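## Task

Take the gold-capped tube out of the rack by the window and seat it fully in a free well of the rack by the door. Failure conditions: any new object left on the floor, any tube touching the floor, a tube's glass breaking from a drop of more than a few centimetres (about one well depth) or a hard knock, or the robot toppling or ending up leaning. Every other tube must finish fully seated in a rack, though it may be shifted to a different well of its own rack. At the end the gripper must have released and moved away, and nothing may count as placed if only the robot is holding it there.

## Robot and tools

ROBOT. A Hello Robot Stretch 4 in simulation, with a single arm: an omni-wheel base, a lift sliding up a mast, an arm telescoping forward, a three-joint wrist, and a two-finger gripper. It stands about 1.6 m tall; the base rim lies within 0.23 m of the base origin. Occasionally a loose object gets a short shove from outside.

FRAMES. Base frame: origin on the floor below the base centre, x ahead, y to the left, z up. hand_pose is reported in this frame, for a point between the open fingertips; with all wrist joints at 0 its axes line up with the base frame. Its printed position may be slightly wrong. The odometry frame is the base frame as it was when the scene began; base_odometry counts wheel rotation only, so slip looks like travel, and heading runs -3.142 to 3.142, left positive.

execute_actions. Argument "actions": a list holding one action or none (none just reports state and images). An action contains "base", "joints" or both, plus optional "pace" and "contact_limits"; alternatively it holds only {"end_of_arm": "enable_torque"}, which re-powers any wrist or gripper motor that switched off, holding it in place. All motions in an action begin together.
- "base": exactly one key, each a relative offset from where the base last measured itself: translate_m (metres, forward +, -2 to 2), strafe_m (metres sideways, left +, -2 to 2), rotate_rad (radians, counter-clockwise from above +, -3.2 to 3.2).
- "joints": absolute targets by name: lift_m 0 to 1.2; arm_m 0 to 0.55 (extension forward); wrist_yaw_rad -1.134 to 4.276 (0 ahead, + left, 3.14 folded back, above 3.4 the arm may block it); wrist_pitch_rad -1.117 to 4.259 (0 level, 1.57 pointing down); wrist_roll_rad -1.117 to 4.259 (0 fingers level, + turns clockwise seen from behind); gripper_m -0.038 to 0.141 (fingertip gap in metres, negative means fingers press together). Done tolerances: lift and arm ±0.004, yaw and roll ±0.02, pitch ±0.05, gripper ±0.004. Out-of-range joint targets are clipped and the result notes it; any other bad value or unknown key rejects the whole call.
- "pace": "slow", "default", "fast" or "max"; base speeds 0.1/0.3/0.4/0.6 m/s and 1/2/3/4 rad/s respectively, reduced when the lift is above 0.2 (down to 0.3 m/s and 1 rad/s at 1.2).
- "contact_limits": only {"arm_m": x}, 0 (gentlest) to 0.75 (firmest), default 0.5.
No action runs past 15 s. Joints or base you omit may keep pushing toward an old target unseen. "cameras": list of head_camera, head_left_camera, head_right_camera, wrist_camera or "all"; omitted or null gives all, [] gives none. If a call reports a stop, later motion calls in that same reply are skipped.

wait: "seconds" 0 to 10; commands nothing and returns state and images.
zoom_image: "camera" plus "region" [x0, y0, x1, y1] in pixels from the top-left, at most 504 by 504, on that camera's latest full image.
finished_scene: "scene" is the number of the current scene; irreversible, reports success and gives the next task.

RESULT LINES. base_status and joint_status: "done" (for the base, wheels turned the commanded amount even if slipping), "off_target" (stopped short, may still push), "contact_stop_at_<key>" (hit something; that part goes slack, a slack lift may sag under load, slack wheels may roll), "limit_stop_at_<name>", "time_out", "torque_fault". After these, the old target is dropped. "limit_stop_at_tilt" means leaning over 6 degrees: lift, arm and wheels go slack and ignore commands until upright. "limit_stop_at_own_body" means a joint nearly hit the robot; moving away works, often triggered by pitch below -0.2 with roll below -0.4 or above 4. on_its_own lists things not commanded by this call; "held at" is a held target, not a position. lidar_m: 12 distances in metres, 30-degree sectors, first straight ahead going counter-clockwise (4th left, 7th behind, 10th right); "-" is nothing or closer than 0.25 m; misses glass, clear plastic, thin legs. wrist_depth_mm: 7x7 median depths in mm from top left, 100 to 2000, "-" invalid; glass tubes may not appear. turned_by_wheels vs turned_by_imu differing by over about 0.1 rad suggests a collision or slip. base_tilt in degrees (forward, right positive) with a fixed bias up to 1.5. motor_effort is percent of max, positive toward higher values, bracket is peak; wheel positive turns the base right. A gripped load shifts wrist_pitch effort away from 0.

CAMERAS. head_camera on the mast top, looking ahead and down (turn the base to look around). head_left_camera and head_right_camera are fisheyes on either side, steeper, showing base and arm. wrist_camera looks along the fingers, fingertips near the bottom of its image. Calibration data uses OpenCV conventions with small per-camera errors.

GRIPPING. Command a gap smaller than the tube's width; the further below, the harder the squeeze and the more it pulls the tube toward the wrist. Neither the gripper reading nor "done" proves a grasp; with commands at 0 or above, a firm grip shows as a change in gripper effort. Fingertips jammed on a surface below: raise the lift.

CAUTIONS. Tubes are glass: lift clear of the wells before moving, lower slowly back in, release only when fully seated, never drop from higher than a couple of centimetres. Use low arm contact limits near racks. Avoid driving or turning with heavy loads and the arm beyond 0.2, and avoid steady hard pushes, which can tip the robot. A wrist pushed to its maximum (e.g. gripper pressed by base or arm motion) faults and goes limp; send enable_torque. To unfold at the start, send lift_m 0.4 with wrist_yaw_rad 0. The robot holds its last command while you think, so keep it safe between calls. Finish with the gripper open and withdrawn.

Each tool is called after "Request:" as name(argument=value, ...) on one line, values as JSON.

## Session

Request:
execute_actions(actions=[])

Scene clock: 0.00 s.
base_odometry: x=+0.000 y=+0.000 heading=+0.000 (m, m, rad; odometry frame)
turned_by_wheels: +0.000 (rad since the last result)
turned_by_imu: +0.000 (rad since the last result)
base_tilt: forward=+0.0 right=-1.2 (deg)
lidar_m: 1.76 1.28 1.22 1.29 1.48 1.36 1.42 1.47 1.36 1.44 1.98 1.72
base_status: not commanded
joint_positions: lift_m=+0.262 arm_m=+0.001 wrist_yaw_rad=+3.173 wrist_pitch_rad=+0.005 wrist_roll_rad=+0.015 gripper_m=+0.057
joint_status: not commanded
motor_effort: lift_m=+19 arm_m=-1 wrist_yaw_rad=-2 wrist_pitch_rad=-8 wrist_roll_rad=+0 gripper_m=-2 wheel_0=+0 wheel_1=+0 wheel_2=+0 (%)
hand_pose: x=-0.1196 y=+0.0783 z=+0.4388 quat_wxyz=(-0.016, -0.002, +0.007, +1.000) (m; base frame)
wrist_depth_mm: - - 136 - - - 1863 / - - 137 - - 1921 1863 / - 113 138 - - 1921 1808 / 140 138 218 - - 1983 1863 / 216 - - - - 1983 1863 / 214 1430 196 1537 211 1537 1537 / 213 946 1060 - 1118 960 1098
pictures: head_camera, head_left_camera, head_right_camera, wrist_camera
camera_calibration (this result's frames):
wrist_camera: T_world_to_cam=[[-0.0475691, 0.998812, 0.0105697, -0.0844939], [0.0345202, 0.0122193, -0.999329, 0.48903], [-0.998271, -0.0471723, -0.0350605, 0.126], [0, 0, 0, 1]] pos_world=[0.104882, 0.0843616, 0.494013]
Images, in order (width x height): head_camera 420x560, head_left_camera 420x672, head_right_camera 420x672, wrist_camera 616x392.

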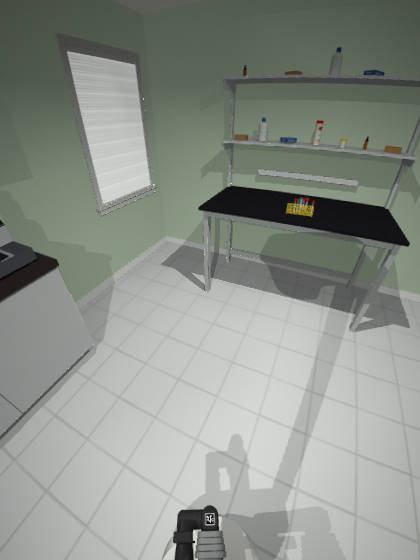

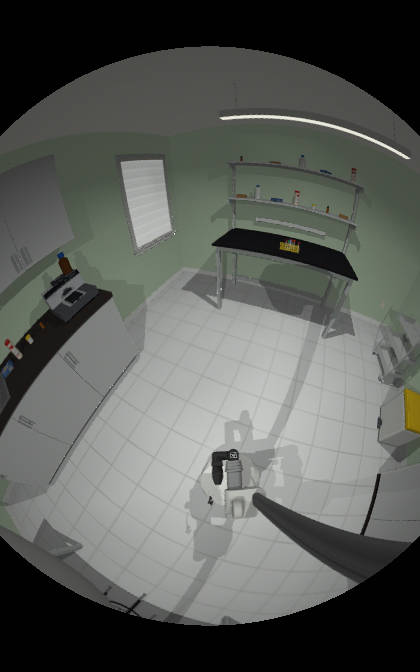

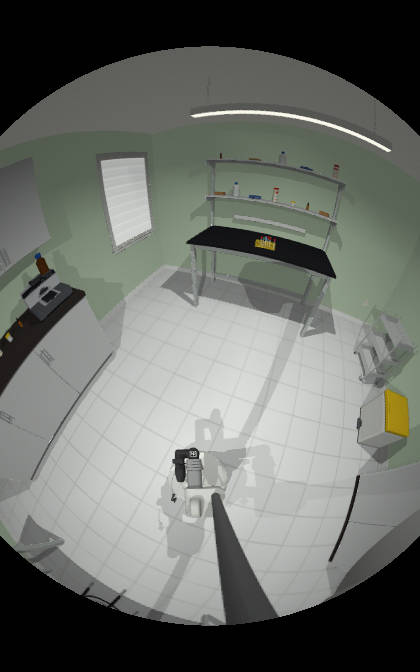

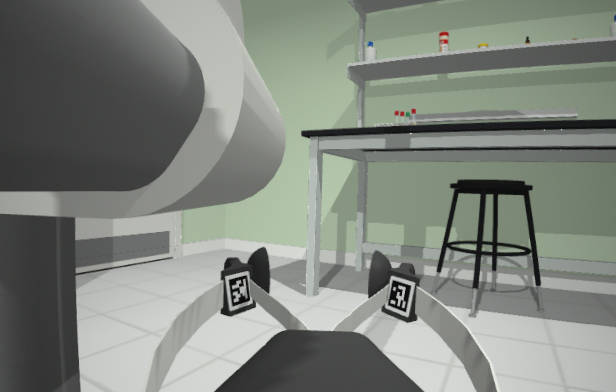

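Request:
execute_actions(actions=[{"base":{"rotate_rad":-0.36},"joints":{"lift_m":0.5,"wrist_yaw_rad":0},"pace":"fast"}], cameras=[])

Request:
execute_actions(actions=[{"base":{"translate_m":1.2},"joints":{"lift_m":1.198,"wrist_pitch_rad":1.57,"arm_m":0.05},"pace":"fast"}], cameras=["head_left_camera"])

Request:
execute_actions(actions=[{"joints":{"arm_m":0.36},"pace":"fast"}], cameras=["head_right_camera","wrist_camera"])

Scene clock: 2.63 s.
base_odometry: x=+0.000 y=+0.000 heading=-0.360 (m, m, rad; odometry frame)
turned_by_wheels: -0.360 (rad since the last result)
turned_by_imu: -0.365 (rad since the last result)
base_tilt: forward=+0.3 right=-1.1 (deg)
lidar_m: 1.71 1.84 1.25 1.22 1.33 1.41 1.38 1.50 1.40 1.37 1.50 1.74
base_status: done
joint_positions: lift_m=+0.500 arm_m=+0.001 wrist_yaw_rad=+0.000 wrist_pitch_rad=+0.005 wrist_roll_rad=+0.015 gripper_m=+0.057
joint_status: all done
motor_effort: lift_m=+24(27) arm_m=-1(1) wrist_yaw_rad=-2(10) wrist_pitch_rad=-6(6) wrist_roll_rad=+1(2) gripper_m=-2(1) wheel_0=-1(6) wheel_1=-1(8) wheel_2=-2(3) (%)
hand_pose: x=+0.4600 y=-0.0873 z=+0.6766 quat_wxyz=(+1.000, +0.007, +0.002, +0.000) (m; base frame)
wrist_depth_mm: - - - - - - - / - - - - - - - / - - - - - - - / - - - - - - - / - - - - - - - / - - 195 - 213 - - / 1499 1366 1576 - 1661 1397 1576
pictures: none
No camera images: the call's "cameras" was empty. Leave "cameras" out to get every camera's image.

Scene clock: 7.00 s.
base_odometry: x=+1.123 y=-0.423 heading=-0.361 (m, m, rad; odometry frame)
turned_by_wheels: +0.000 (rad since the last result)
turned_by_imu: -0.007 (rad since the last result)
base_tilt: forward=+0.5 right=-1.3 (deg)
lidar_m: 0.50 0.55 0.79 1.49 1.23 1.77 3.26 1.98 1.55 1.52 0.73 0.53
base_status: done
joint_positions: lift_m=+1.198 arm_m=+0.049 wrist_yaw_rad=+0.000 wrist_pitch_rad=+1.570 wrist_roll_rad=+0.015 gripper_m=+0.057
joint_status: all done
motor_effort: lift_m=+25(26) arm_m=+6(6) wrist_yaw_rad=-2(3) wrist_pitch_rad=+1(7) wrist_roll_rad=+1(1) gripper_m=-1(0) wheel_0=-2(7) wheel_1=-1(1) wheel_2=-1(13) (%)
hand_pose: x=+0.2202 y=-0.0874 z=+1.0874 quat_wxyz=(+0.707, +0.005, +0.707, -0.005) (m; base frame)
wrist_depth_mm: 1336 1308 1308 1308 1308 1308 1308 / 1308 1366 1336 1336 1281 1336 1160 / 1336 1366 1308 1308 1281 1308 1308 / 1366 1336 1336 1336 1308 1308 1308 / 1366 1366 1336 1098 1308 1308 1281 / 1366 1366 195 1118 212 1308 1308 / 1366 1336 1336 - 1308 1308 1308
pictures: head_left_camera
Images, in order (width x height): head_left_camera 420x672.

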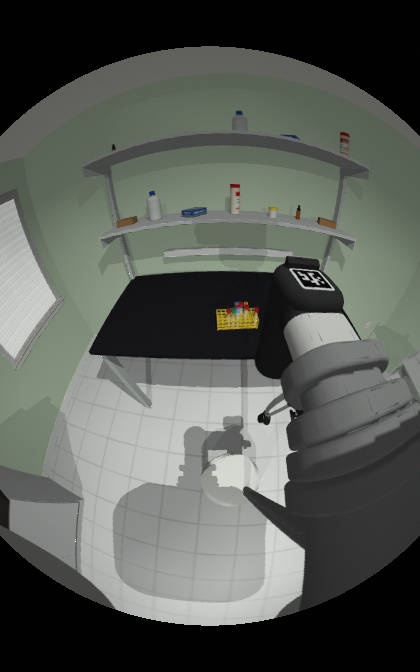

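Scene clock: 8.73 s.
base_odometry: x=+1.123 y=-0.423 heading=-0.361 (m, m, rad; odometry frame)
turned_by_wheels: +0.000 (rad since the last result)
turned_by_imu: -0.001 (rad since the last result)
base_tilt: forward=+0.3 right=-1.3 (deg)
lidar_m: 0.51 0.56 0.81 1.52 1.28 1.79 3.26 1.97 1.54 1.53 0.72 0.52
base_status: not commanded
joint_positions: lift_m=+1.198 arm_m=+0.359 wrist_yaw_rad=+0.000 wrist_pitch_rad=+1.570 wrist_roll_rad=+0.015 gripper_m=+0.057
joint_status: all done
motor_effort: lift_m=+24(24) arm_m=+6(7) wrist_yaw_rad=-3(2) wrist_pitch_rad=-1(2) wrist_roll_rad=+1(1) gripper_m=-1(4) wheel_0=-2(2) wheel_1=-1(1) wheel_2=-1(1) (%)
hand_pose: x=+0.5301 y=-0.0874 z=+1.0874 quat_wxyz=(+0.707, +0.005, +0.707, -0.005) (m; base frame)
wrist_depth_mm: 402 402 342 343 392 392 389 / 407 404 397 394 394 392 389 / 404 404 402 399 394 392 392 / 407 404 399 402 394 394 389 / 1336 1366 1308 1308 1308 1308 1281 / 1366 1336 195 1182 212 1308 1308 / 1397 1366 1336 - 1336 1336 1281
pictures: head_right_camera, wrist_camera
camera_calibration (this result's frames):
wrist_camera: T_world_to_cam=[[0.0108584, -0.99981, -0.0161887, -0.0714803], [-0.999502, -0.0113321, 0.0294609, 0.544211], [-0.0296387, 0.0158607, -0.999435, 1.33018], [0, 0, 0, 1]] pos_world=[0.58414, -0.0863972, 1.31224]
Images, in order (width x height): head_right_camera 420x672, wrist_camera 616x392.

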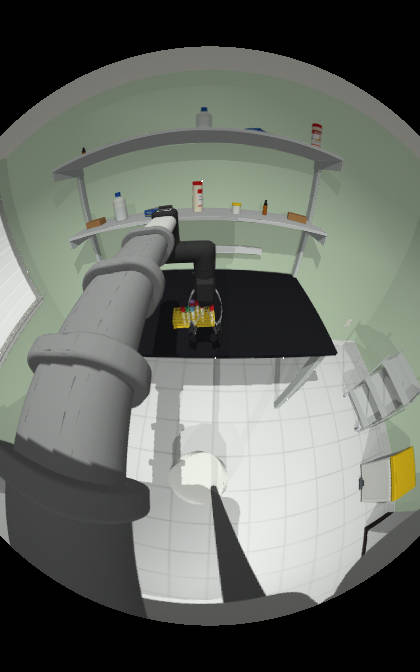

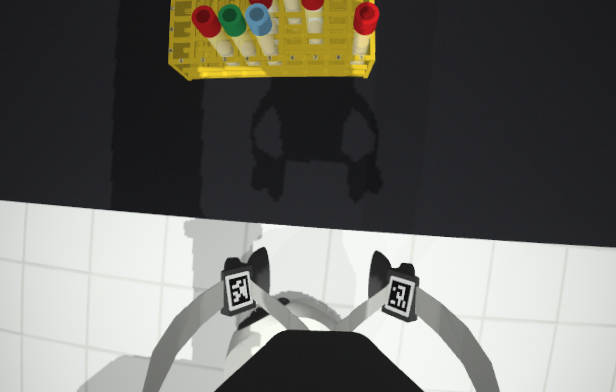

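Request:
execute_actions(actions=[{"base":{"translate_m":0.16},"joints":{"gripper_m":0.022}}], cameras=["wrist_camera"])

Scene clock: 10.83 s.
base_odometry: x=+1.273 y=-0.479 heading=-0.361 (m, m, rad; odometry frame)
turned_by_wheels: +0.000 (rad since the last result)
turned_by_imu: -0.001 (rad since the last result)
base_tilt: forward=+0.4 right=-1.2 (deg)
lidar_m: 0.34 0.39 0.58 1.71 1.33 1.74 3.43 1.97 1.57 1.53 0.49 0.37
base_status: done
joint_positions: lift_m=+1.198 arm_m=+0.359 wrist_yaw_rad=+0.000 wrist_pitch_rad=+1.570 wrist_roll_rad=+0.015 gripper_m=+0.022
joint_status: all done
motor_effort: lift_m=+24(24) arm_m=+6(6) wrist_yaw_rad=-2(2) wrist_pitch_rad=+0(1) wrist_roll_rad=+2(1) gripper_m=-4(4) wheel_0=+0(4) wheel_1=+0(2) wheel_2=+1(7) (%)
hand_pose: x=+0.5302 y=-0.0874 z=+1.0874 quat_wxyz=(+0.707, +0.005, +0.707, -0.005) (m; base frame)
wrist_depth_mm: 404 399 399 399 392 389 387 / 402 399 399 394 394 389 387 / 404 404 382 389 394 392 387 / 404 407 343 342 392 394 392 / 410 404 402 399 399 394 392 / 410 404 402 402 190 394 394 / 1366 1366 402 - 399 397 394
pictures: wrist_camera
camera_calibration (this result's frames):
wrist_camera: T_world_to_cam=[[0.010857, -0.99981, -0.0161887, -0.0714801], [-0.999502, -0.0113307, 0.0294609, 0.544265], [-0.0296387, 0.0158607, -0.999435, 1.33018], [0, 0, 0, 1]] pos_world=[0.584195, -0.0863973, 1.31224]
Images, in order (width x height): wrist_camera 616x392.

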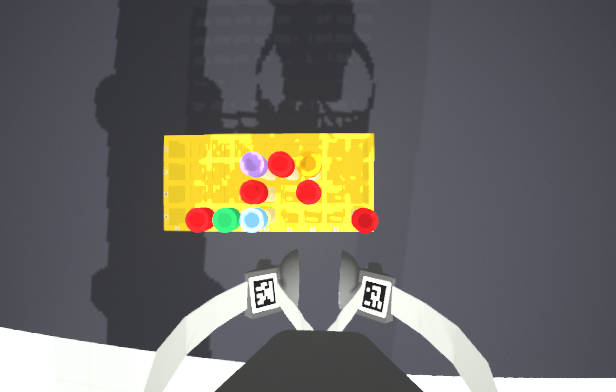

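Request:
execute_actions(actions=[{"base":{"strafe_m":0.008},"joints":{"arm_m":0.412,"lift_m":1.17,"wrist_roll_rad":-0.01,"gripper_m":0.019}}], cameras=["wrist_camera"])

Scene clock: 12.40 s.
base_odometry: x=+1.276 y=-0.472 heading=-0.361 (m, m, rad; odometry frame)
turned_by_wheels: +0.000 (rad since the last result)
turned_by_imu: +0.000 (rad since the last result)
base_tilt: forward=+0.4 right=-1.3 (deg)
lidar_m: 0.35 0.40 0.56 1.71 1.31 1.76 3.45 2.02 1.56 1.54 0.52 0.39
base_status: done
joint_positions: lift_m=+1.170 arm_m=+0.411 wrist_yaw_rad=+0.000 wrist_pitch_rad=+1.570 wrist_roll_rad=-0.010 gripper_m=+0.019
joint_status: all done
motor_effort: lift_m=+16(23) arm_m=+6(6) wrist_yaw_rad=-2(3) wrist_pitch_rad=+0(0) wrist_roll_rad=+1(1) gripper_m=-4(2) wheel_0=+0(5) wheel_1=+0(9) wheel_2=+0(2) (%)
hand_pose: x=+0.5821 y=-0.0874 z=+1.0601 quat_wxyz=(+0.707, -0.003, +0.707, +0.003) (m; base frame)
wrist_depth_mm: 377 370 370 368 364 364 359 / 377 373 370 368 368 366 364 / 377 375 370 370 368 366 362 / 377 375 359 366 368 366 364 / 379 375 317 252 368 366 364 / 379 377 255 315 189 368 366 / 384 377 375 - 370 368 368
pictures: wrist_camera
camera_calibration (this result's frames):
wrist_camera: T_world_to_cam=[[0.0351538, -0.999251, -0.016171, -0.0865988], [-0.998927, -0.0356215, 0.0296022, 0.594328], [-0.030156, 0.015113, -0.999431, 1.30464], [0, 0, 0, 1]] pos_world=[0.636077, -0.0850802, 1.28491]
Images, in order (width x height): wrist_camera 616x392.

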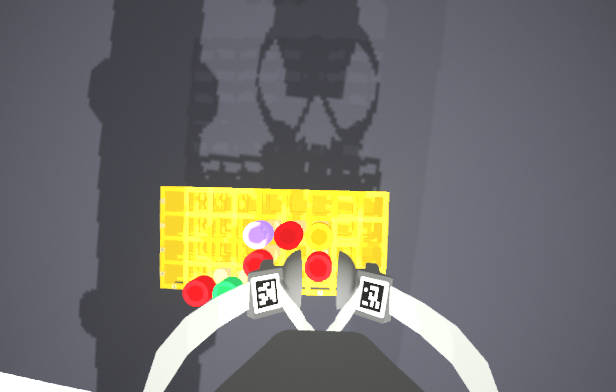

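Request:
execute_actions(actions=[{"joints":{"lift_m":1.148,"arm_m":0.4135,"wrist_roll_rad":0.015},"pace":"slow"}], cameras=["wrist_camera"])

Request:
execute_actions(actions=[{"joints":{"gripper_m":0},"pace":"slow"}], cameras=["wrist_camera"])

Request:
execute_actions(actions=[{"joints":{"lift_m":1.198,"gripper_m":-0.014},"pace":"slow"}], cameras=["wrist_camera"])

Request:
execute_actions(actions=[{"base":{"strafe_m":-0.012},"pace":"slow"}], cameras=["head_right_camera","wrist_camera"])

Request:
zoom_image(camera="head_right_camera", region=[150,290,250,390])

Scene clock: 13.60 s.
base_odometry: x=+1.276 y=-0.472 heading=-0.361 (m, m, rad; odometry frame)
turned_by_wheels: +0.000 (rad since the last result)
turned_by_imu: +0.000 (rad since the last result)
base_tilt: forward=+0.4 right=-1.3 (deg)
lidar_m: 0.35 0.38 0.58 1.69 1.30 1.77 3.44 2.02 1.55 1.53 0.50 0.34
base_status: not commanded
joint_positions: lift_m=+1.149 arm_m=+0.412 wrist_yaw_rad=+0.000 wrist_pitch_rad=+1.570 wrist_roll_rad=+0.015 gripper_m=+0.019
joint_status: all done
motor_effort: lift_m=+13(17) arm_m=+6(6) wrist_yaw_rad=-2(2) wrist_pitch_rad=-2(0) wrist_roll_rad=+4(3) gripper_m=-6(5) wheel_0=+0(0) wheel_1=+0(0) wheel_2=-1(0) (%)
hand_pose: x=+0.5835 y=-0.0874 z=+1.0383 quat_wxyz=(+0.707, +0.005, +0.707, -0.005) (m; base frame)
wrist_depth_mm: 355 353 349 351 347 343 342 / 355 353 351 349 345 345 343 / 357 355 351 351 347 345 343 / 357 355 345 342 347 343 345 / 357 357 325 233 347 347 345 / 359 357 232 232 189 347 345 / 362 355 355 - 351 349 345
pictures: wrist_camera
camera_calibration (this result's frames):
wrist_camera: T_world_to_cam=[[0.0109335, -0.999809, -0.0161921, -0.0728949], [-0.999491, -0.0114125, 0.0297944, 0.598647], [-0.0299735, 0.0158581, -0.999425, 1.28288], [0, 0, 0, 1]] pos_world=[0.637591, -0.0863929, 1.26312]
Images, in order (width x height): wrist_camera 616x392.

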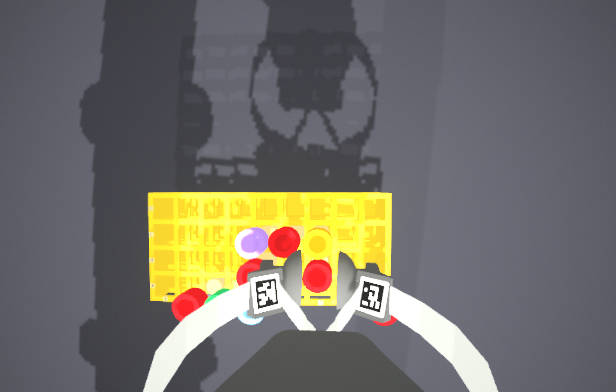

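Scene clock: 14.73 s.
base_odometry: x=+1.276 y=-0.472 heading=-0.361 (m, m, rad; odometry frame)
turned_by_wheels: +0.000 (rad since the last result)
turned_by_imu: +0.000 (rad since the last result)
base_tilt: forward=+0.4 right=-1.3 (deg)
lidar_m: 0.34 0.38 0.58 1.70 1.32 1.76 3.44 2.01 1.57 1.52 0.51 0.37
base_status: not commanded
joint_positions: lift_m=+1.148 arm_m=+0.412 wrist_yaw_rad=+0.000 wrist_pitch_rad=+1.570 wrist_roll_rad=+0.015 gripper_m=+0.000
joint_status: all done
motor_effort: lift_m=+16(16) arm_m=+6(6) wrist_yaw_rad=-2(2) wrist_pitch_rad=+0(2) wrist_roll_rad=+3(3) gripper_m=-15(14) wheel_0=+0(0) wheel_1=+0(0) wheel_2=+0(0) (%)
hand_pose: x=+0.5836 y=-0.0874 z=+1.0381 quat_wxyz=(+0.707, +0.005, +0.707, -0.005) (m; base frame)
wrist_depth_mm: 353 351 347 347 342 342 340 / 353 353 349 347 345 343 342 / 351 353 349 347 343 343 342 / 355 353 342 340 347 345 342 / 355 355 320 230 345 345 342 / 357 355 183 211 184 345 345 / 359 357 353 - 349 347 345
pictures: wrist_camera
camera_calibration (this result's frames):
wrist_camera: T_world_to_cam=[[0.0108945, -0.99981, -0.016191, -0.0728768], [-0.999494, -0.0113719, 0.0296917, 0.5988], [-0.0298701, 0.0158594, -0.999428, 1.28263], [0, 0, 0, 1]] pos_world=[0.637603, -0.0863951, 1.26293]
Images, in order (width x height): wrist_camera 616x392.

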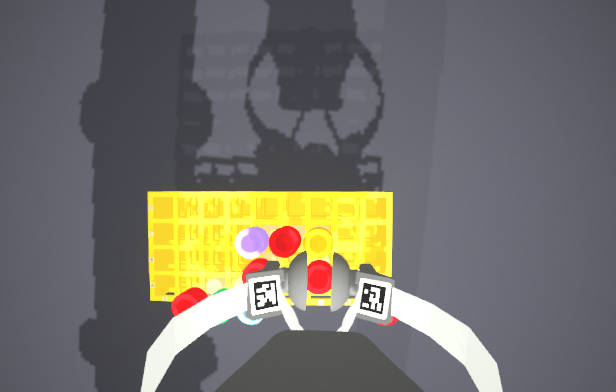

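Scene clock: 16.03 s.
base_odometry: x=+1.276 y=-0.472 heading=-0.361 (m, m, rad; odometry frame)
turned_by_wheels: +0.000 (rad since the last result)
turned_by_imu: +0.000 (rad since the last result)
base_tilt: forward=+0.4 right=-1.3 (deg)
lidar_m: 0.36 0.39 0.55 1.72 1.32 1.77 3.44 2.01 1.59 1.54 0.50 0.36
base_status: not commanded
joint_positions: lift_m=+1.198 arm_m=+0.412 wrist_yaw_rad=+0.000 wrist_pitch_rad=+1.570 wrist_roll_rad=+0.015 gripper_m=-0.013
joint_status: all done
motor_effort: lift_m=+25(26) arm_m=+6(6) wrist_yaw_rad=-2(3) wrist_pitch_rad=-2(2) wrist_roll_rad=+1(1) gripper_m=-18(17) wheel_0=+0(0) wheel_1=+0(0) wheel_2=+0(0) (%)
hand_pose: x=+0.5836 y=-0.0874 z=+1.0874 quat_wxyz=(+0.707, +0.005, +0.707, -0.005) (m; base frame)
wrist_depth_mm: 402 399 397 397 392 389 387 / 402 402 402 397 394 392 387 / 404 402 399 402 394 394 392 / 407 404 373 389 397 392 389 / 407 404 345 279 397 392 389 / 407 404 180 226 183 394 394 / 410 410 404 - 399 397 392
pictures: wrist_camera
camera_calibration (this result's frames):
wrist_camera: T_world_to_cam=[[0.0108946, -0.99981, -0.016191, -0.0720793], [-0.999494, -0.011372, 0.0296915, 0.597339], [-0.02987, 0.0158593, -0.999428, 1.33186], [0, 0, 0, 1]] pos_world=[0.637605, -0.0863951, 1.31219]
Images, in order (width x height): wrist_camera 616x392.

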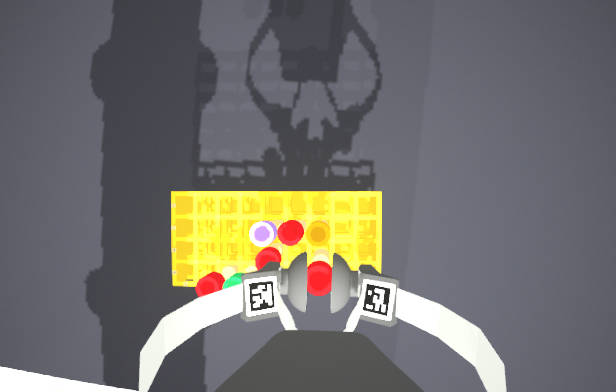

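Scene clock: 16.97 s.
base_odometry: x=+1.271 y=-0.483 heading=-0.361 (m, m, rad; odometry frame)
turned_by_wheels: +0.000 (rad since the last result)
turned_by_imu: +0.000 (rad since the last result)
base_tilt: forward=+0.5 right=-1.2 (deg)
lidar_m: 0.36 0.38 0.56 1.70 1.31 1.79 3.45 1.96 1.56 1.51 0.52 0.38
base_status: done
joint_positions: lift_m=+1.198 arm_m=+0.412 wrist_yaw_rad=+0.000 wrist_pitch_rad=+1.570 wrist_roll_rad=+0.015 gripper_m=-0.013
joint_status: not commanded
motor_effort: lift_m=+25(25) arm_m=+6(6) wrist_yaw_rad=-2(2) wrist_pitch_rad=-3(1) wrist_roll_rad=+3(3) gripper_m=-18(18) wheel_0=+1(3) wheel_1=-1(0) wheel_2=+0(1) (%)
hand_pose: x=+0.5836 y=-0.0874 z=+1.0874 quat_wxyz=(+0.707, +0.005, +0.707, -0.005) (m; base frame)
wrist_depth_mm: 402 404 397 394 392 392 387 / 402 399 399 397 394 389 389 / 404 402 399 397 397 394 389 / 407 404 370 387 397 394 389 / 407 404 343 279 394 394 392 / 410 404 180 226 182 397 394 / 410 410 407 - 397 394 394
pictures: head_right_camera, wrist_camera
camera_calibration (this result's frames):
wrist_camera: T_world_to_cam=[[0.0108946, -0.99981, -0.016191, -0.0720793], [-0.999494, -0.011372, 0.0296914, 0.597339], [-0.0298699, 0.0158593, -0.999428, 1.33186], [0, 0, 0, 1]] pos_world=[0.637605, -0.0863951, 1.31219]
Images, in order (width x height): head_right_camera 420x672, wrist_camera 616x392.

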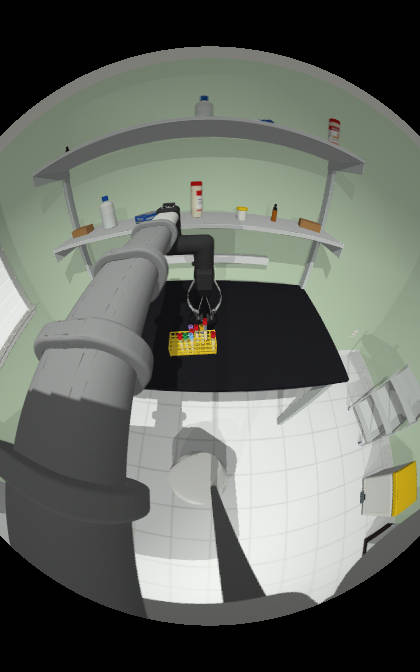

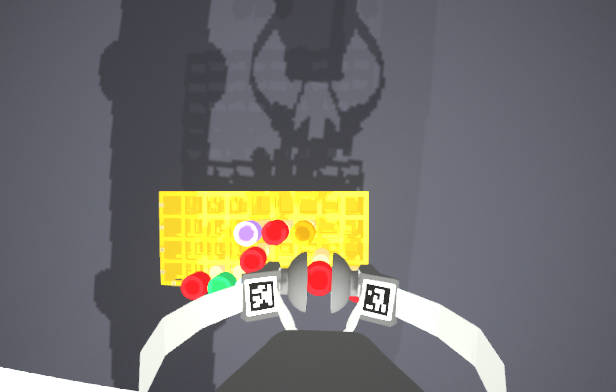

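Region (150, 290, 250, 390) of head_right_camera's 420x672 image, scaled by 5.040, with more detail than that image has.

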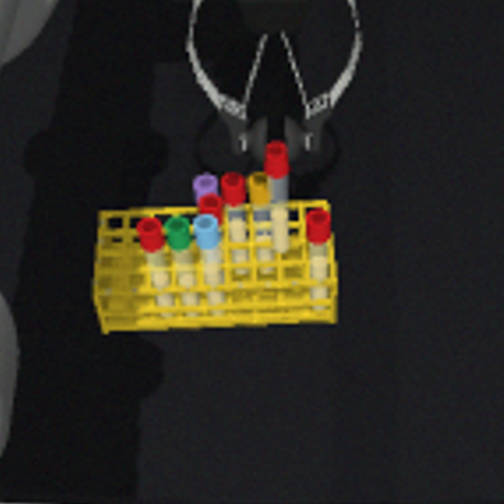

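Request:
execute_actions(actions=[{"base":{"strafe_m":-0.0305},"pace":"slow"}], cameras=[])

Request:
execute_actions(actions=[{"joints":{"arm_m":0.4565},"pace":"slow"}], cameras=["head_right_camera","wrist_camera"])

Request:
zoom_image(camera="head_right_camera", region=[150,290,250,390])

Request:
zoom_image(camera="wrist_camera", region=[240,190,400,330])

Scene clock: 18.47 s.
base_odometry: x=+1.261 y=-0.512 heading=-0.361 (m, m, rad; odometry frame)
turned_by_wheels: +0.000 (rad since the last result)
turned_by_imu: -0.001 (rad since the last result)
base_tilt: forward=+0.2 right=-1.5 (deg)
lidar_m: 0.33 0.38 0.53 1.76 1.35 1.86 3.44 1.95 1.54 1.49 0.50 0.35
base_status: done
joint_positions: lift_m=+1.198 arm_m=+0.412 wrist_yaw_rad=+0.000 wrist_pitch_rad=+1.570 wrist_roll_rad=+0.015 gripper_m=-0.013
joint_status: not commanded
motor_effort: lift_m=+25(25) arm_m=+6(6) wrist_yaw_rad=-2(2) wrist_pitch_rad=-1(1) wrist_roll_rad=+4(2) gripper_m=-19(17) wheel_0=+1(3) wheel_1=-2(4) wheel_2=+0(0) (%)
hand_pose: x=+0.5836 y=-0.0874 z=+1.0874 quat_wxyz=(+0.707, +0.005, +0.707, -0.005) (m; base frame)
wrist_depth_mm: 404 402 402 397 394 389 392 / 404 402 399 394 394 392 389 / 407 402 399 397 394 394 389 / 407 407 389 392 397 392 392 / 407 389 297 340 397 394 392 / 410 407 180 227 182 394 394 / 413 407 404 - 397 397 394
pictures: none
No camera images: the call's "cameras" was empty. Leave "cameras" out to get every camera's image.

Scene clock: 20.07 s.
base_odometry: x=+1.261 y=-0.512 heading=-0.361 (m, m, rad; odometry frame)
turned_by_wheels: +0.000 (rad since the last result)
turned_by_imu: -0.001 (rad since the last result)
base_tilt: forward=+0.3 right=-1.3 (deg)
lidar_m: 0.36 0.39 0.57 1.74 1.35 1.87 3.46 1.95 1.53 1.50 0.50 0.35
base_status: not commanded
joint_positions: lift_m=+1.198 arm_m=+0.455 wrist_yaw_rad=+0.000 wrist_pitch_rad=+1.570 wrist_roll_rad=+0.015 gripper_m=-0.013
joint_status: all done
motor_effort: lift_m=+25(24) arm_m=+6(7) wrist_yaw_rad=-2(2) wrist_pitch_rad=-2(2) wrist_roll_rad=+3(1) gripper_m=-19(19) wheel_0=+1(1) wheel_1=-2(2) wheel_2=+0(0) (%)
hand_pose: x=+0.6265 y=-0.0874 z=+1.0874 quat_wxyz=(+0.707, +0.005, +0.707, -0.005) (m; base frame)
wrist_depth_mm: 402 399 397 394 392 389 387 / 402 404 402 394 394 389 389 / 407 402 402 399 397 392 392 / 407 402 402 399 394 394 392 / 407 404 345 342 394 392 392 / 407 407 180 227 182 394 392 / 407 407 402 - 399 394 392
pictures: head_right_camera, wrist_camera
camera_calibration (this result's frames):
wrist_camera: T_world_to_cam=[[0.0108949, -0.99981, -0.016191, -0.0725478], [-0.999494, -0.0113722, 0.0296915, 0.640301], [-0.02987, 0.0158593, -0.999428, 1.33314], [0, 0, 0, 1]] pos_world=[0.680589, -0.0863951, 1.31219]
Images, in order (width x height): head_right_camera 420x672, wrist_camera 616x392.

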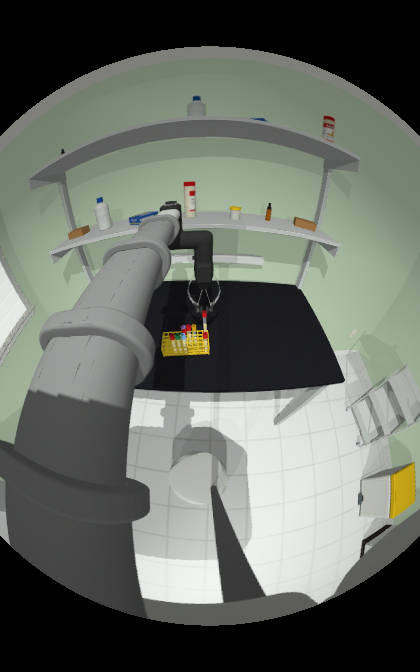

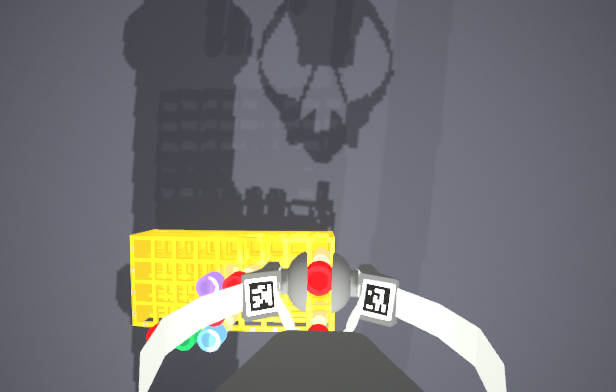

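Region (150, 290, 250, 390) of head_right_camera's 420x672 image, scaled by 5.040, with more detail than that image has.

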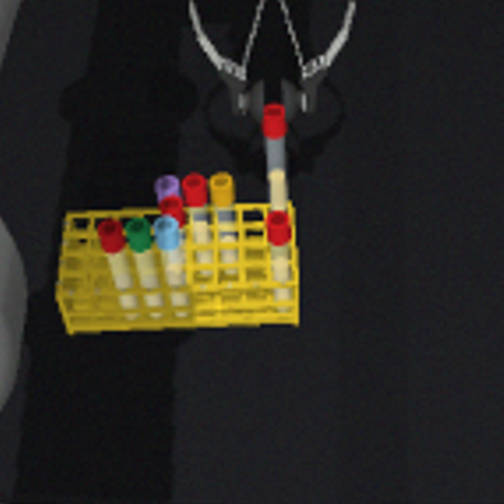

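Region (240, 190, 400, 330) of wrist_camera's 616x392 image, scaled by 3.150; it fills the top 441 rows of this view, and the rest is white.

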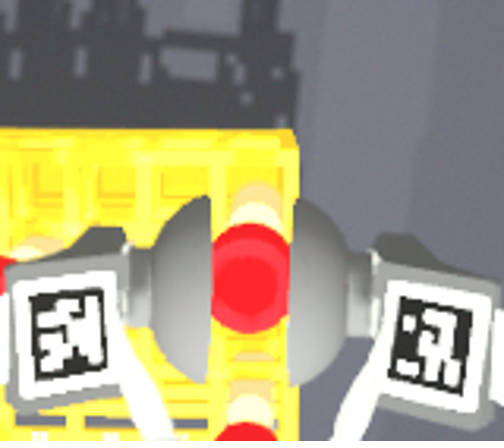

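Request:
execute_actions(actions=[{"joints":{"arm_m":0.4585,"lift_m":1.18},"pace":"slow"}], cameras=["wrist_camera"])

Request:
zoom_image(camera="wrist_camera", region=[240,190,400,330])

Scene clock: 21.10 s.
base_odometry: x=+1.261 y=-0.512 heading=-0.361 (m, m, rad; odometry frame)
turned_by_wheels: +0.000 (rad since the last result)
turned_by_imu: +0.000 (rad since the last result)
base_tilt: forward=+0.2 right=-1.2 (deg)
lidar_m: 0.36 0.39 0.55 1.74 1.34 1.87 3.45 1.97 1.51 1.48 0.48 0.38
base_status: not commanded
joint_positions: lift_m=+1.180 arm_m=+0.457 wrist_yaw_rad=+0.000 wrist_pitch_rad=+1.570 wrist_roll_rad=+0.015 gripper_m=-0.013
joint_status: all done
motor_effort: lift_m=+16(24) arm_m=+6(6) wrist_yaw_rad=-3(2) wrist_pitch_rad=-2(1) wrist_roll_rad=+2(2) gripper_m=-16(17) wheel_0=+1(1) wheel_1=-2(2) wheel_2=+0(0) (%)
hand_pose: x=+0.6285 y=-0.0874 z=+1.0701 quat_wxyz=(+0.707, +0.005, +0.707, -0.005) (m; base frame)
wrist_depth_mm: 384 382 382 377 377 375 373 / 387 384 382 379 377 373 373 / 387 384 382 382 379 375 373 / 392 387 384 382 379 377 373 / 389 384 353 325 377 379 375 / 389 357 180 226 182 377 375 / 392 389 389 - 379 377 377
pictures: wrist_camera
camera_calibration (this result's frames):
wrist_camera: T_world_to_cam=[[0.0108948, -0.99981, -0.016191, -0.0728497], [-0.999494, -0.0113722, 0.0296915, 0.642817], [-0.02987, 0.0158593, -0.999428, 1.31591], [0, 0, 0, 1]] pos_world=[0.682592, -0.0863951, 1.29489]
Images, in order (width x height): wrist_camera 616x392.

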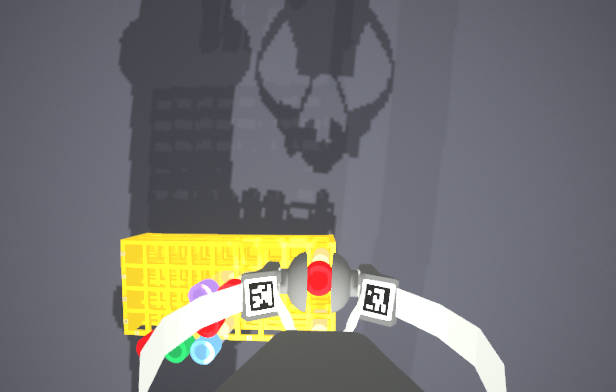

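Region (240, 190, 400, 330) of wrist_camera's 616x392 image, scaled by 3.150; it fills the top 441 rows of this view, and the rest is white.

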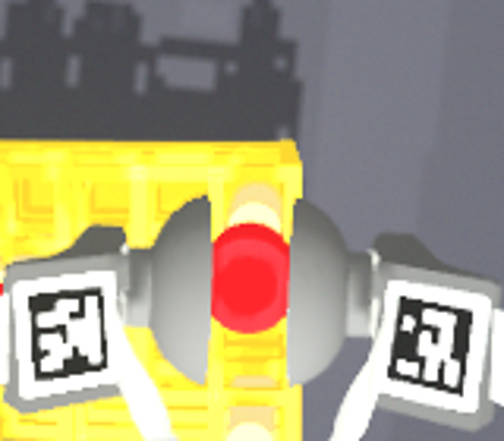

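Request:
execute_actions(actions=[{"joints":{"lift_m":1.152,"gripper_m":-0.003},"pace":"slow"}], cameras=["wrist_camera"])

Request:
execute_actions(actions=[{"joints":{"gripper_m":0.022},"pace":"slow"}], cameras=[])

Request:
execute_actions(actions=[{"joints":{"lift_m":1.175}}], cameras=[])

Request:
execute_actions(actions=[{"joints":{"arm_m":0.433,"wrist_roll_rad":1.585},"base":{"strafe_m":0.0425}}], cameras=["head_right_camera","wrist_camera"])

Request:
zoom_image(camera="head_right_camera", region=[150,290,250,390])

Scene clock: 22.37 s.
base_odometry: x=+1.261 y=-0.512 heading=-0.361 (m, m, rad; odometry frame)
turned_by_wheels: +0.000 (rad since the last result)
turned_by_imu: +0.000 (rad since the last result)
base_tilt: forward=+0.2 right=-1.3 (deg)
lidar_m: 0.33 0.38 0.57 1.75 1.33 1.84 3.45 1.96 1.50 1.50 0.52 0.37
base_status: not commanded
joint_positions: lift_m=+1.152 arm_m=+0.457 wrist_yaw_rad=+0.000 wrist_pitch_rad=+1.570 wrist_roll_rad=+0.015 gripper_m=-0.003
joint_status: all done
motor_effort: lift_m=+16(16) arm_m=+6(6) wrist_yaw_rad=-2(2) wrist_pitch_rad=-1(0) wrist_roll_rad=+4(3) gripper_m=-15(17) wheel_0=+1(1) wheel_1=-2(2) wheel_2=+0(0) (%)
hand_pose: x=+0.6285 y=-0.0874 z=+1.0421 quat_wxyz=(+0.707, +0.005, +0.707, -0.005) (m; base frame)
wrist_depth_mm: 357 355 351 351 347 345 343 / 357 355 353 351 347 345 345 / 359 355 351 351 351 347 347 / 359 357 355 351 351 345 345 / 362 327 340 297 351 351 349 / 364 303 182 211 183 349 347 / 362 274 294 - 351 349 349
pictures: wrist_camera
camera_calibration (this result's frames):
wrist_camera: T_world_to_cam=[[0.0108945, -0.99981, -0.016191, -0.0733026], [-0.999494, -0.0113719, 0.0296915, 0.643649], [-0.02987, 0.0158594, -0.999428, 1.28794], [0, 0, 0, 1]] pos_world=[0.682593, -0.0863951, 1.26691]
Images, in order (width x height): wrist_camera 616x392.

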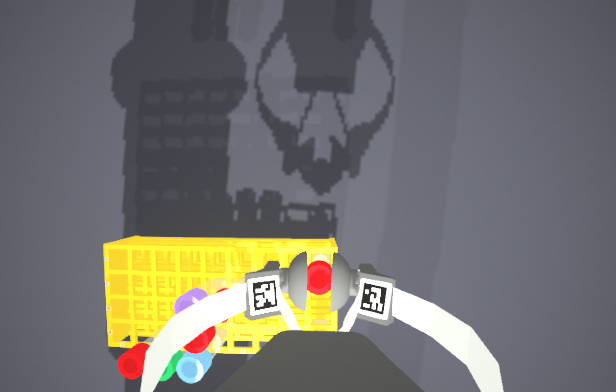

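Scene clock: 23.67 s.
base_odometry: x=+1.261 y=-0.512 heading=-0.361 (m, m, rad; odometry frame)
turned_by_wheels: +0.000 (rad since the last result)
turned_by_imu: +0.000 (rad since the last result)
base_tilt: forward=+0.3 right=-1.4 (deg)
lidar_m: 0.36 0.38 0.56 1.76 1.34 1.83 3.47 1.94 1.52 1.49 0.51 0.35
base_status: not commanded
joint_positions: lift_m=+1.152 arm_m=+0.457 wrist_yaw_rad=+0.000 wrist_pitch_rad=+1.570 wrist_roll_rad=+0.015 gripper_m=+0.022
joint_status: all done
motor_effort: lift_m=+16(16) arm_m=+6(6) wrist_yaw_rad=-1(3) wrist_pitch_rad=-1(1) wrist_roll_rad=+2(1) gripper_m=-5(16) wheel_0=+1(1) wheel_1=-2(2) wheel_2=+0(0) (%)
hand_pose: x=+0.6286 y=-0.0874 z=+1.0421 quat_wxyz=(+0.707, +0.005, +0.707, -0.005) (m; base frame)
wrist_depth_mm: 357 355 351 351 347 345 345 / 357 357 353 351 347 345 345 / 359 357 353 351 349 347 345 / 359 357 357 351 351 349 345 / 362 329 340 296 351 349 347 / 362 303 236 234 190 349 347 / 364 301 271 - 351 349 349
pictures: none
No camera images: the call's "cameras" was empty. Leave "cameras" out to get every camera's image.

Scene clock: 24.50 s.
base_odometry: x=+1.261 y=-0.512 heading=-0.361 (m, m, rad; odometry frame)
turned_by_wheels: +0.000 (rad since the last result)
turned_by_imu: +0.000 (rad since the last result)
base_tilt: forward=+0.3 right=-1.1 (deg)
lidar_m: 0.34 0.38 0.57 1.75 1.35 1.82 3.46 1.94 1.51 1.49 0.48 0.36
base_status: not commanded
joint_positions: lift_m=+1.175 arm_m=+0.457 wrist_yaw_rad=+0.000 wrist_pitch_rad=+1.570 wrist_roll_rad=+0.015 gripper_m=+0.022
joint_status: all done
motor_effort: lift_m=+24(26) arm_m=+6(6) wrist_yaw_rad=-2(2) wrist_pitch_rad=-2(0) wrist_roll_rad=+3(3) gripper_m=-4(3) wheel_0=+1(1) wheel_1=-2(2) wheel_2=+0(0) (%)
hand_pose: x=+0.6286 y=-0.0874 z=+1.0644 quat_wxyz=(+0.707, +0.005, +0.707, -0.005) (m; base frame)
wrist_depth_mm: 379 377 377 370 370 368 364 / 379 377 375 373 370 368 364 / 382 379 377 375 373 370 368 / 384 382 377 373 375 370 368 / 384 351 349 319 373 370 370 / 387 351 258 256 190 370 370 / 387 384 322 - 375 373 373
pictures: none
No camera images: the call's "cameras" was empty. Leave "cameras" out to get every camera's image.

Scene clock: 26.00 s.
base_odometry: x=+1.276 y=-0.472 heading=-0.361 (m, m, rad; odometry frame)
turned_by_wheels: +0.000 (rad since the last result)
turned_by_imu: +0.000 (rad since the last result)
base_tilt: forward=+0.2 right=-1.4 (deg)
lidar_m: 0.36 0.39 0.56 1.72 1.29 1.77 3.44 2.01 1.58 1.53 0.50 0.36
base_status: done
joint_positions: lift_m=+1.175 arm_m=+0.434 wrist_yaw_rad=+0.000 wrist_pitch_rad=+1.570 wrist_roll_rad=+1.585 gripper_m=+0.022
joint_status: all done
motor_effort: lift_m=+25(25) arm_m=-6(5) wrist_yaw_rad=-2(2) wrist_pitch_rad=+0(1) wrist_roll_rad=+2(8) gripper_m=-6(3) wheel_0=+1(11) wheel_1=-1(11) wheel_2=+0(2) (%)
hand_pose: x=+0.6052 y=-0.0874 z=+1.0644 quat_wxyz=(+0.497, +0.504, +0.496, -0.503) (m; base frame)
wrist_depth_mm: 379 377 375 370 370 366 1255 / 379 377 375 373 370 370 1255 / 379 379 377 373 370 368 1255 / 382 379 377 366 373 373 1060 / 382 382 379 317 375 370 1078 / 382 382 379 256 190 373 1281 / 384 384 379 - 375 375 1308
pictures: head_right_camera, wrist_camera
camera_calibration (this result's frames):
wrist_camera: T_world_to_cam=[[-0.999788, -0.0117227, -0.016926, 0.626094], [-0.0122331, 0.999464, 0.0303763, 0.109796], [0.0165608, 0.030577, -0.999395, 1.28268], [0, 0, 0, 1]] pos_world=[0.606062, -0.141618, 1.28917]
Images, in order (width x height): head_right_camera 420x672, wrist_camera 616x392.

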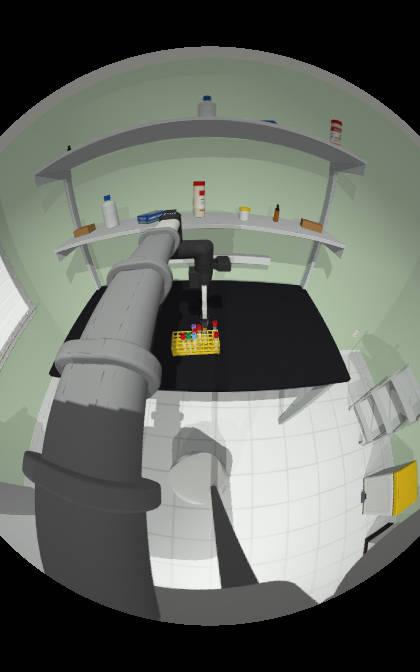

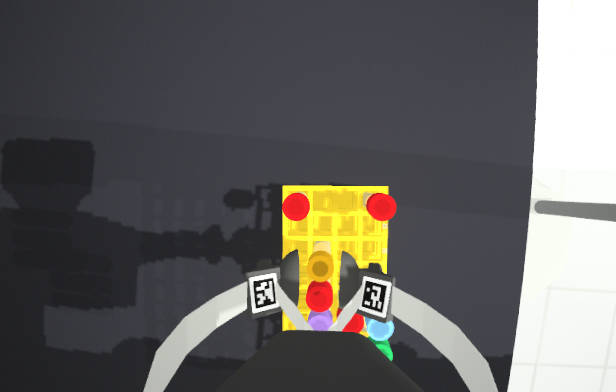

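Region (150, 290, 250, 390) of head_right_camera's 420x672 image, scaled by 5.040, with more detail than that image has.

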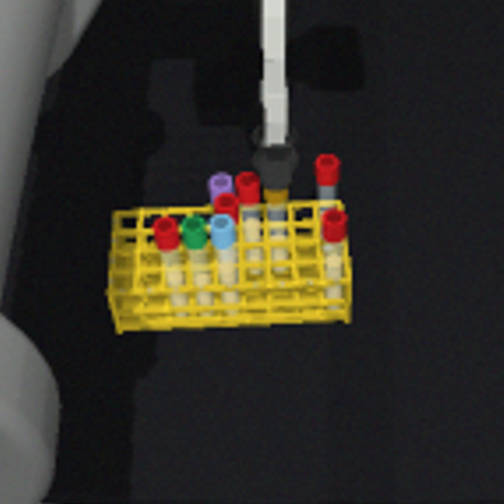

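Request:
execute_actions(actions=[{"joints":{"lift_m":1.143},"pace":"slow"}], cameras=[])

Request:
execute_actions(actions=[{"joints":{"gripper_m":0},"pace":"slow"}], cameras=["wrist_camera"])

Request:
execute_actions(actions=[{"joints":{"lift_m":1.198,"gripper_m":-0.014},"pace":"slow"}], cameras=["wrist_camera"])

Scene clock: 27.33 s.
base_odometry: x=+1.276 y=-0.472 heading=-0.361 (m, m, rad; odometry frame)
turned_by_wheels: +0.000 (rad since the last result)
turned_by_imu: +0.000 (rad since the last result)
base_tilt: forward=+0.3 right=-1.2 (deg)
lidar_m: 0.35 0.39 0.57 1.71 1.30 1.78 3.42 1.99 1.58 1.53 0.52 0.36
base_status: not commanded
joint_positions: lift_m=+1.143 arm_m=+0.434 wrist_yaw_rad=+0.000 wrist_pitch_rad=+1.570 wrist_roll_rad=+1.585 gripper_m=+0.022
joint_status: all done
motor_effort: lift_m=+16(25) arm_m=-6(6) wrist_yaw_rad=-2(2) wrist_pitch_rad=+1(0) wrist_roll_rad=+3(1) gripper_m=-5(3) wheel_0=+1(1) wheel_1=-1(1) wheel_2=+0(0) (%)
hand_pose: x=+0.6052 y=-0.0874 z=+1.0331 quat_wxyz=(+0.497, +0.504, +0.496, -0.503) (m; base frame)
wrist_depth_mm: 347 347 343 342 340 338 788 / 349 347 343 342 340 340 778 / 351 345 345 343 340 340 1229 / 349 349 345 336 338 340 946 / 351 349 347 289 342 343 1025 / 351 351 349 224 190 342 1229 / 353 353 347 - 343 342 1281
pictures: none
No camera images: the call's "cameras" was empty. Leave "cameras" out to get every camera's image.

Scene clock: 28.57 s.
base_odometry: x=+1.276 y=-0.472 heading=-0.361 (m, m, rad; odometry frame)
turned_by_wheels: +0.000 (rad since the last result)
turned_by_imu: +0.000 (rad since the last result)
base_tilt: forward=+0.3 right=-1.2 (deg)
lidar_m: 0.36 0.36 0.54 1.71 1.32 1.76 3.46 2.01 1.57 1.53 0.51 0.39
base_status: not commanded
joint_positions: lift_m=+1.143 arm_m=+0.434 wrist_yaw_rad=+0.000 wrist_pitch_rad=+1.570 wrist_roll_rad=+1.585 gripper_m=+0.000
joint_status: all done
motor_effort: lift_m=+16(16) arm_m=-6(6) wrist_yaw_rad=-2(2) wrist_pitch_rad=+0(1) wrist_roll_rad=+2(0) gripper_m=-15(14) wheel_0=+1(1) wheel_1=-1(1) wheel_2=+0(0) (%)
hand_pose: x=+0.6051 y=-0.0874 z=+1.0331 quat_wxyz=(+0.497, +0.504, +0.496, -0.503) (m; base frame)
wrist_depth_mm: 347 345 343 342 340 336 778 / 347 347 345 343 340 340 788 / 347 345 345 343 343 340 1229 / 349 347 345 336 342 340 931 / 349 349 349 287 342 342 1060 / 351 349 182 224 184 340 1255 / 353 351 347 - 343 342 1255
pictures: wrist_camera
camera_calibration (this result's frames):
wrist_camera: T_world_to_cam=[[-0.999788, -0.0117197, -0.0169037, 0.625534], [-0.0122295, 0.999464, 0.0303766, 0.110744], [0.0165386, 0.0305769, -0.999396, 1.25141], [0, 0, 0, 1]] pos_world=[0.606059, -0.141618, 1.25786]
Images, in order (width x height): wrist_camera 616x392.

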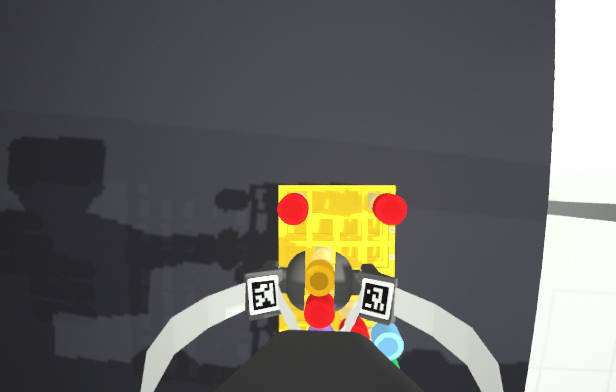

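Scene clock: 29.90 s.
base_odometry: x=+1.276 y=-0.472 heading=-0.361 (m, m, rad; odometry frame)
turned_by_wheels: +0.000 (rad since the last result)
turned_by_imu: +0.000 (rad since the last result)
base_tilt: forward=+0.3 right=-1.3 (deg)
lidar_m: 0.36 0.36 0.57 1.71 1.32 1.78 3.45 2.01 1.57 1.52 0.50 0.37
base_status: not commanded
joint_positions: lift_m=+1.198 arm_m=+0.434 wrist_yaw_rad=+0.000 wrist_pitch_rad=+1.570 wrist_roll_rad=+1.585 gripper_m=-0.013
joint_status: all done
motor_effort: lift_m=+25(26) arm_m=-6(6) wrist_yaw_rad=-2(2) wrist_pitch_rad=-1(1) wrist_roll_rad=+2(0) gripper_m=-17(15) wheel_0=+1(1) wheel_1=-1(1) wheel_2=+0(0) (%)
hand_pose: x=+0.6051 y=-0.0874 z=+1.0874 quat_wxyz=(+0.497, +0.504, +0.496, -0.503) (m; base frame)
wrist_depth_mm: 404 399 397 397 394 389 1281 / 404 402 399 394 392 392 1308 / 407 402 399 397 394 392 1308 / 404 404 402 399 394 394 1281 / 407 402 402 368 397 394 1078 / 407 407 181 278 181 397 1308 / 410 404 402 - 399 397 1308
pictures: wrist_camera
camera_calibration (this result's frames):
wrist_camera: T_world_to_cam=[[-0.999789, -0.0117175, -0.0168981, 0.626442], [-0.0122271, 0.999464, 0.0303767, 0.109094], [0.0165331, 0.0305769, -0.999396, 1.30566], [0, 0, 0, 1]] pos_world=[0.606057, -0.141618, 1.31214]
Images, in order (width x height): wrist_camera 616x392.

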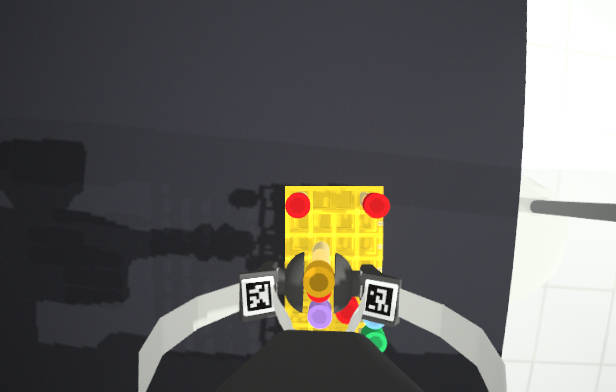

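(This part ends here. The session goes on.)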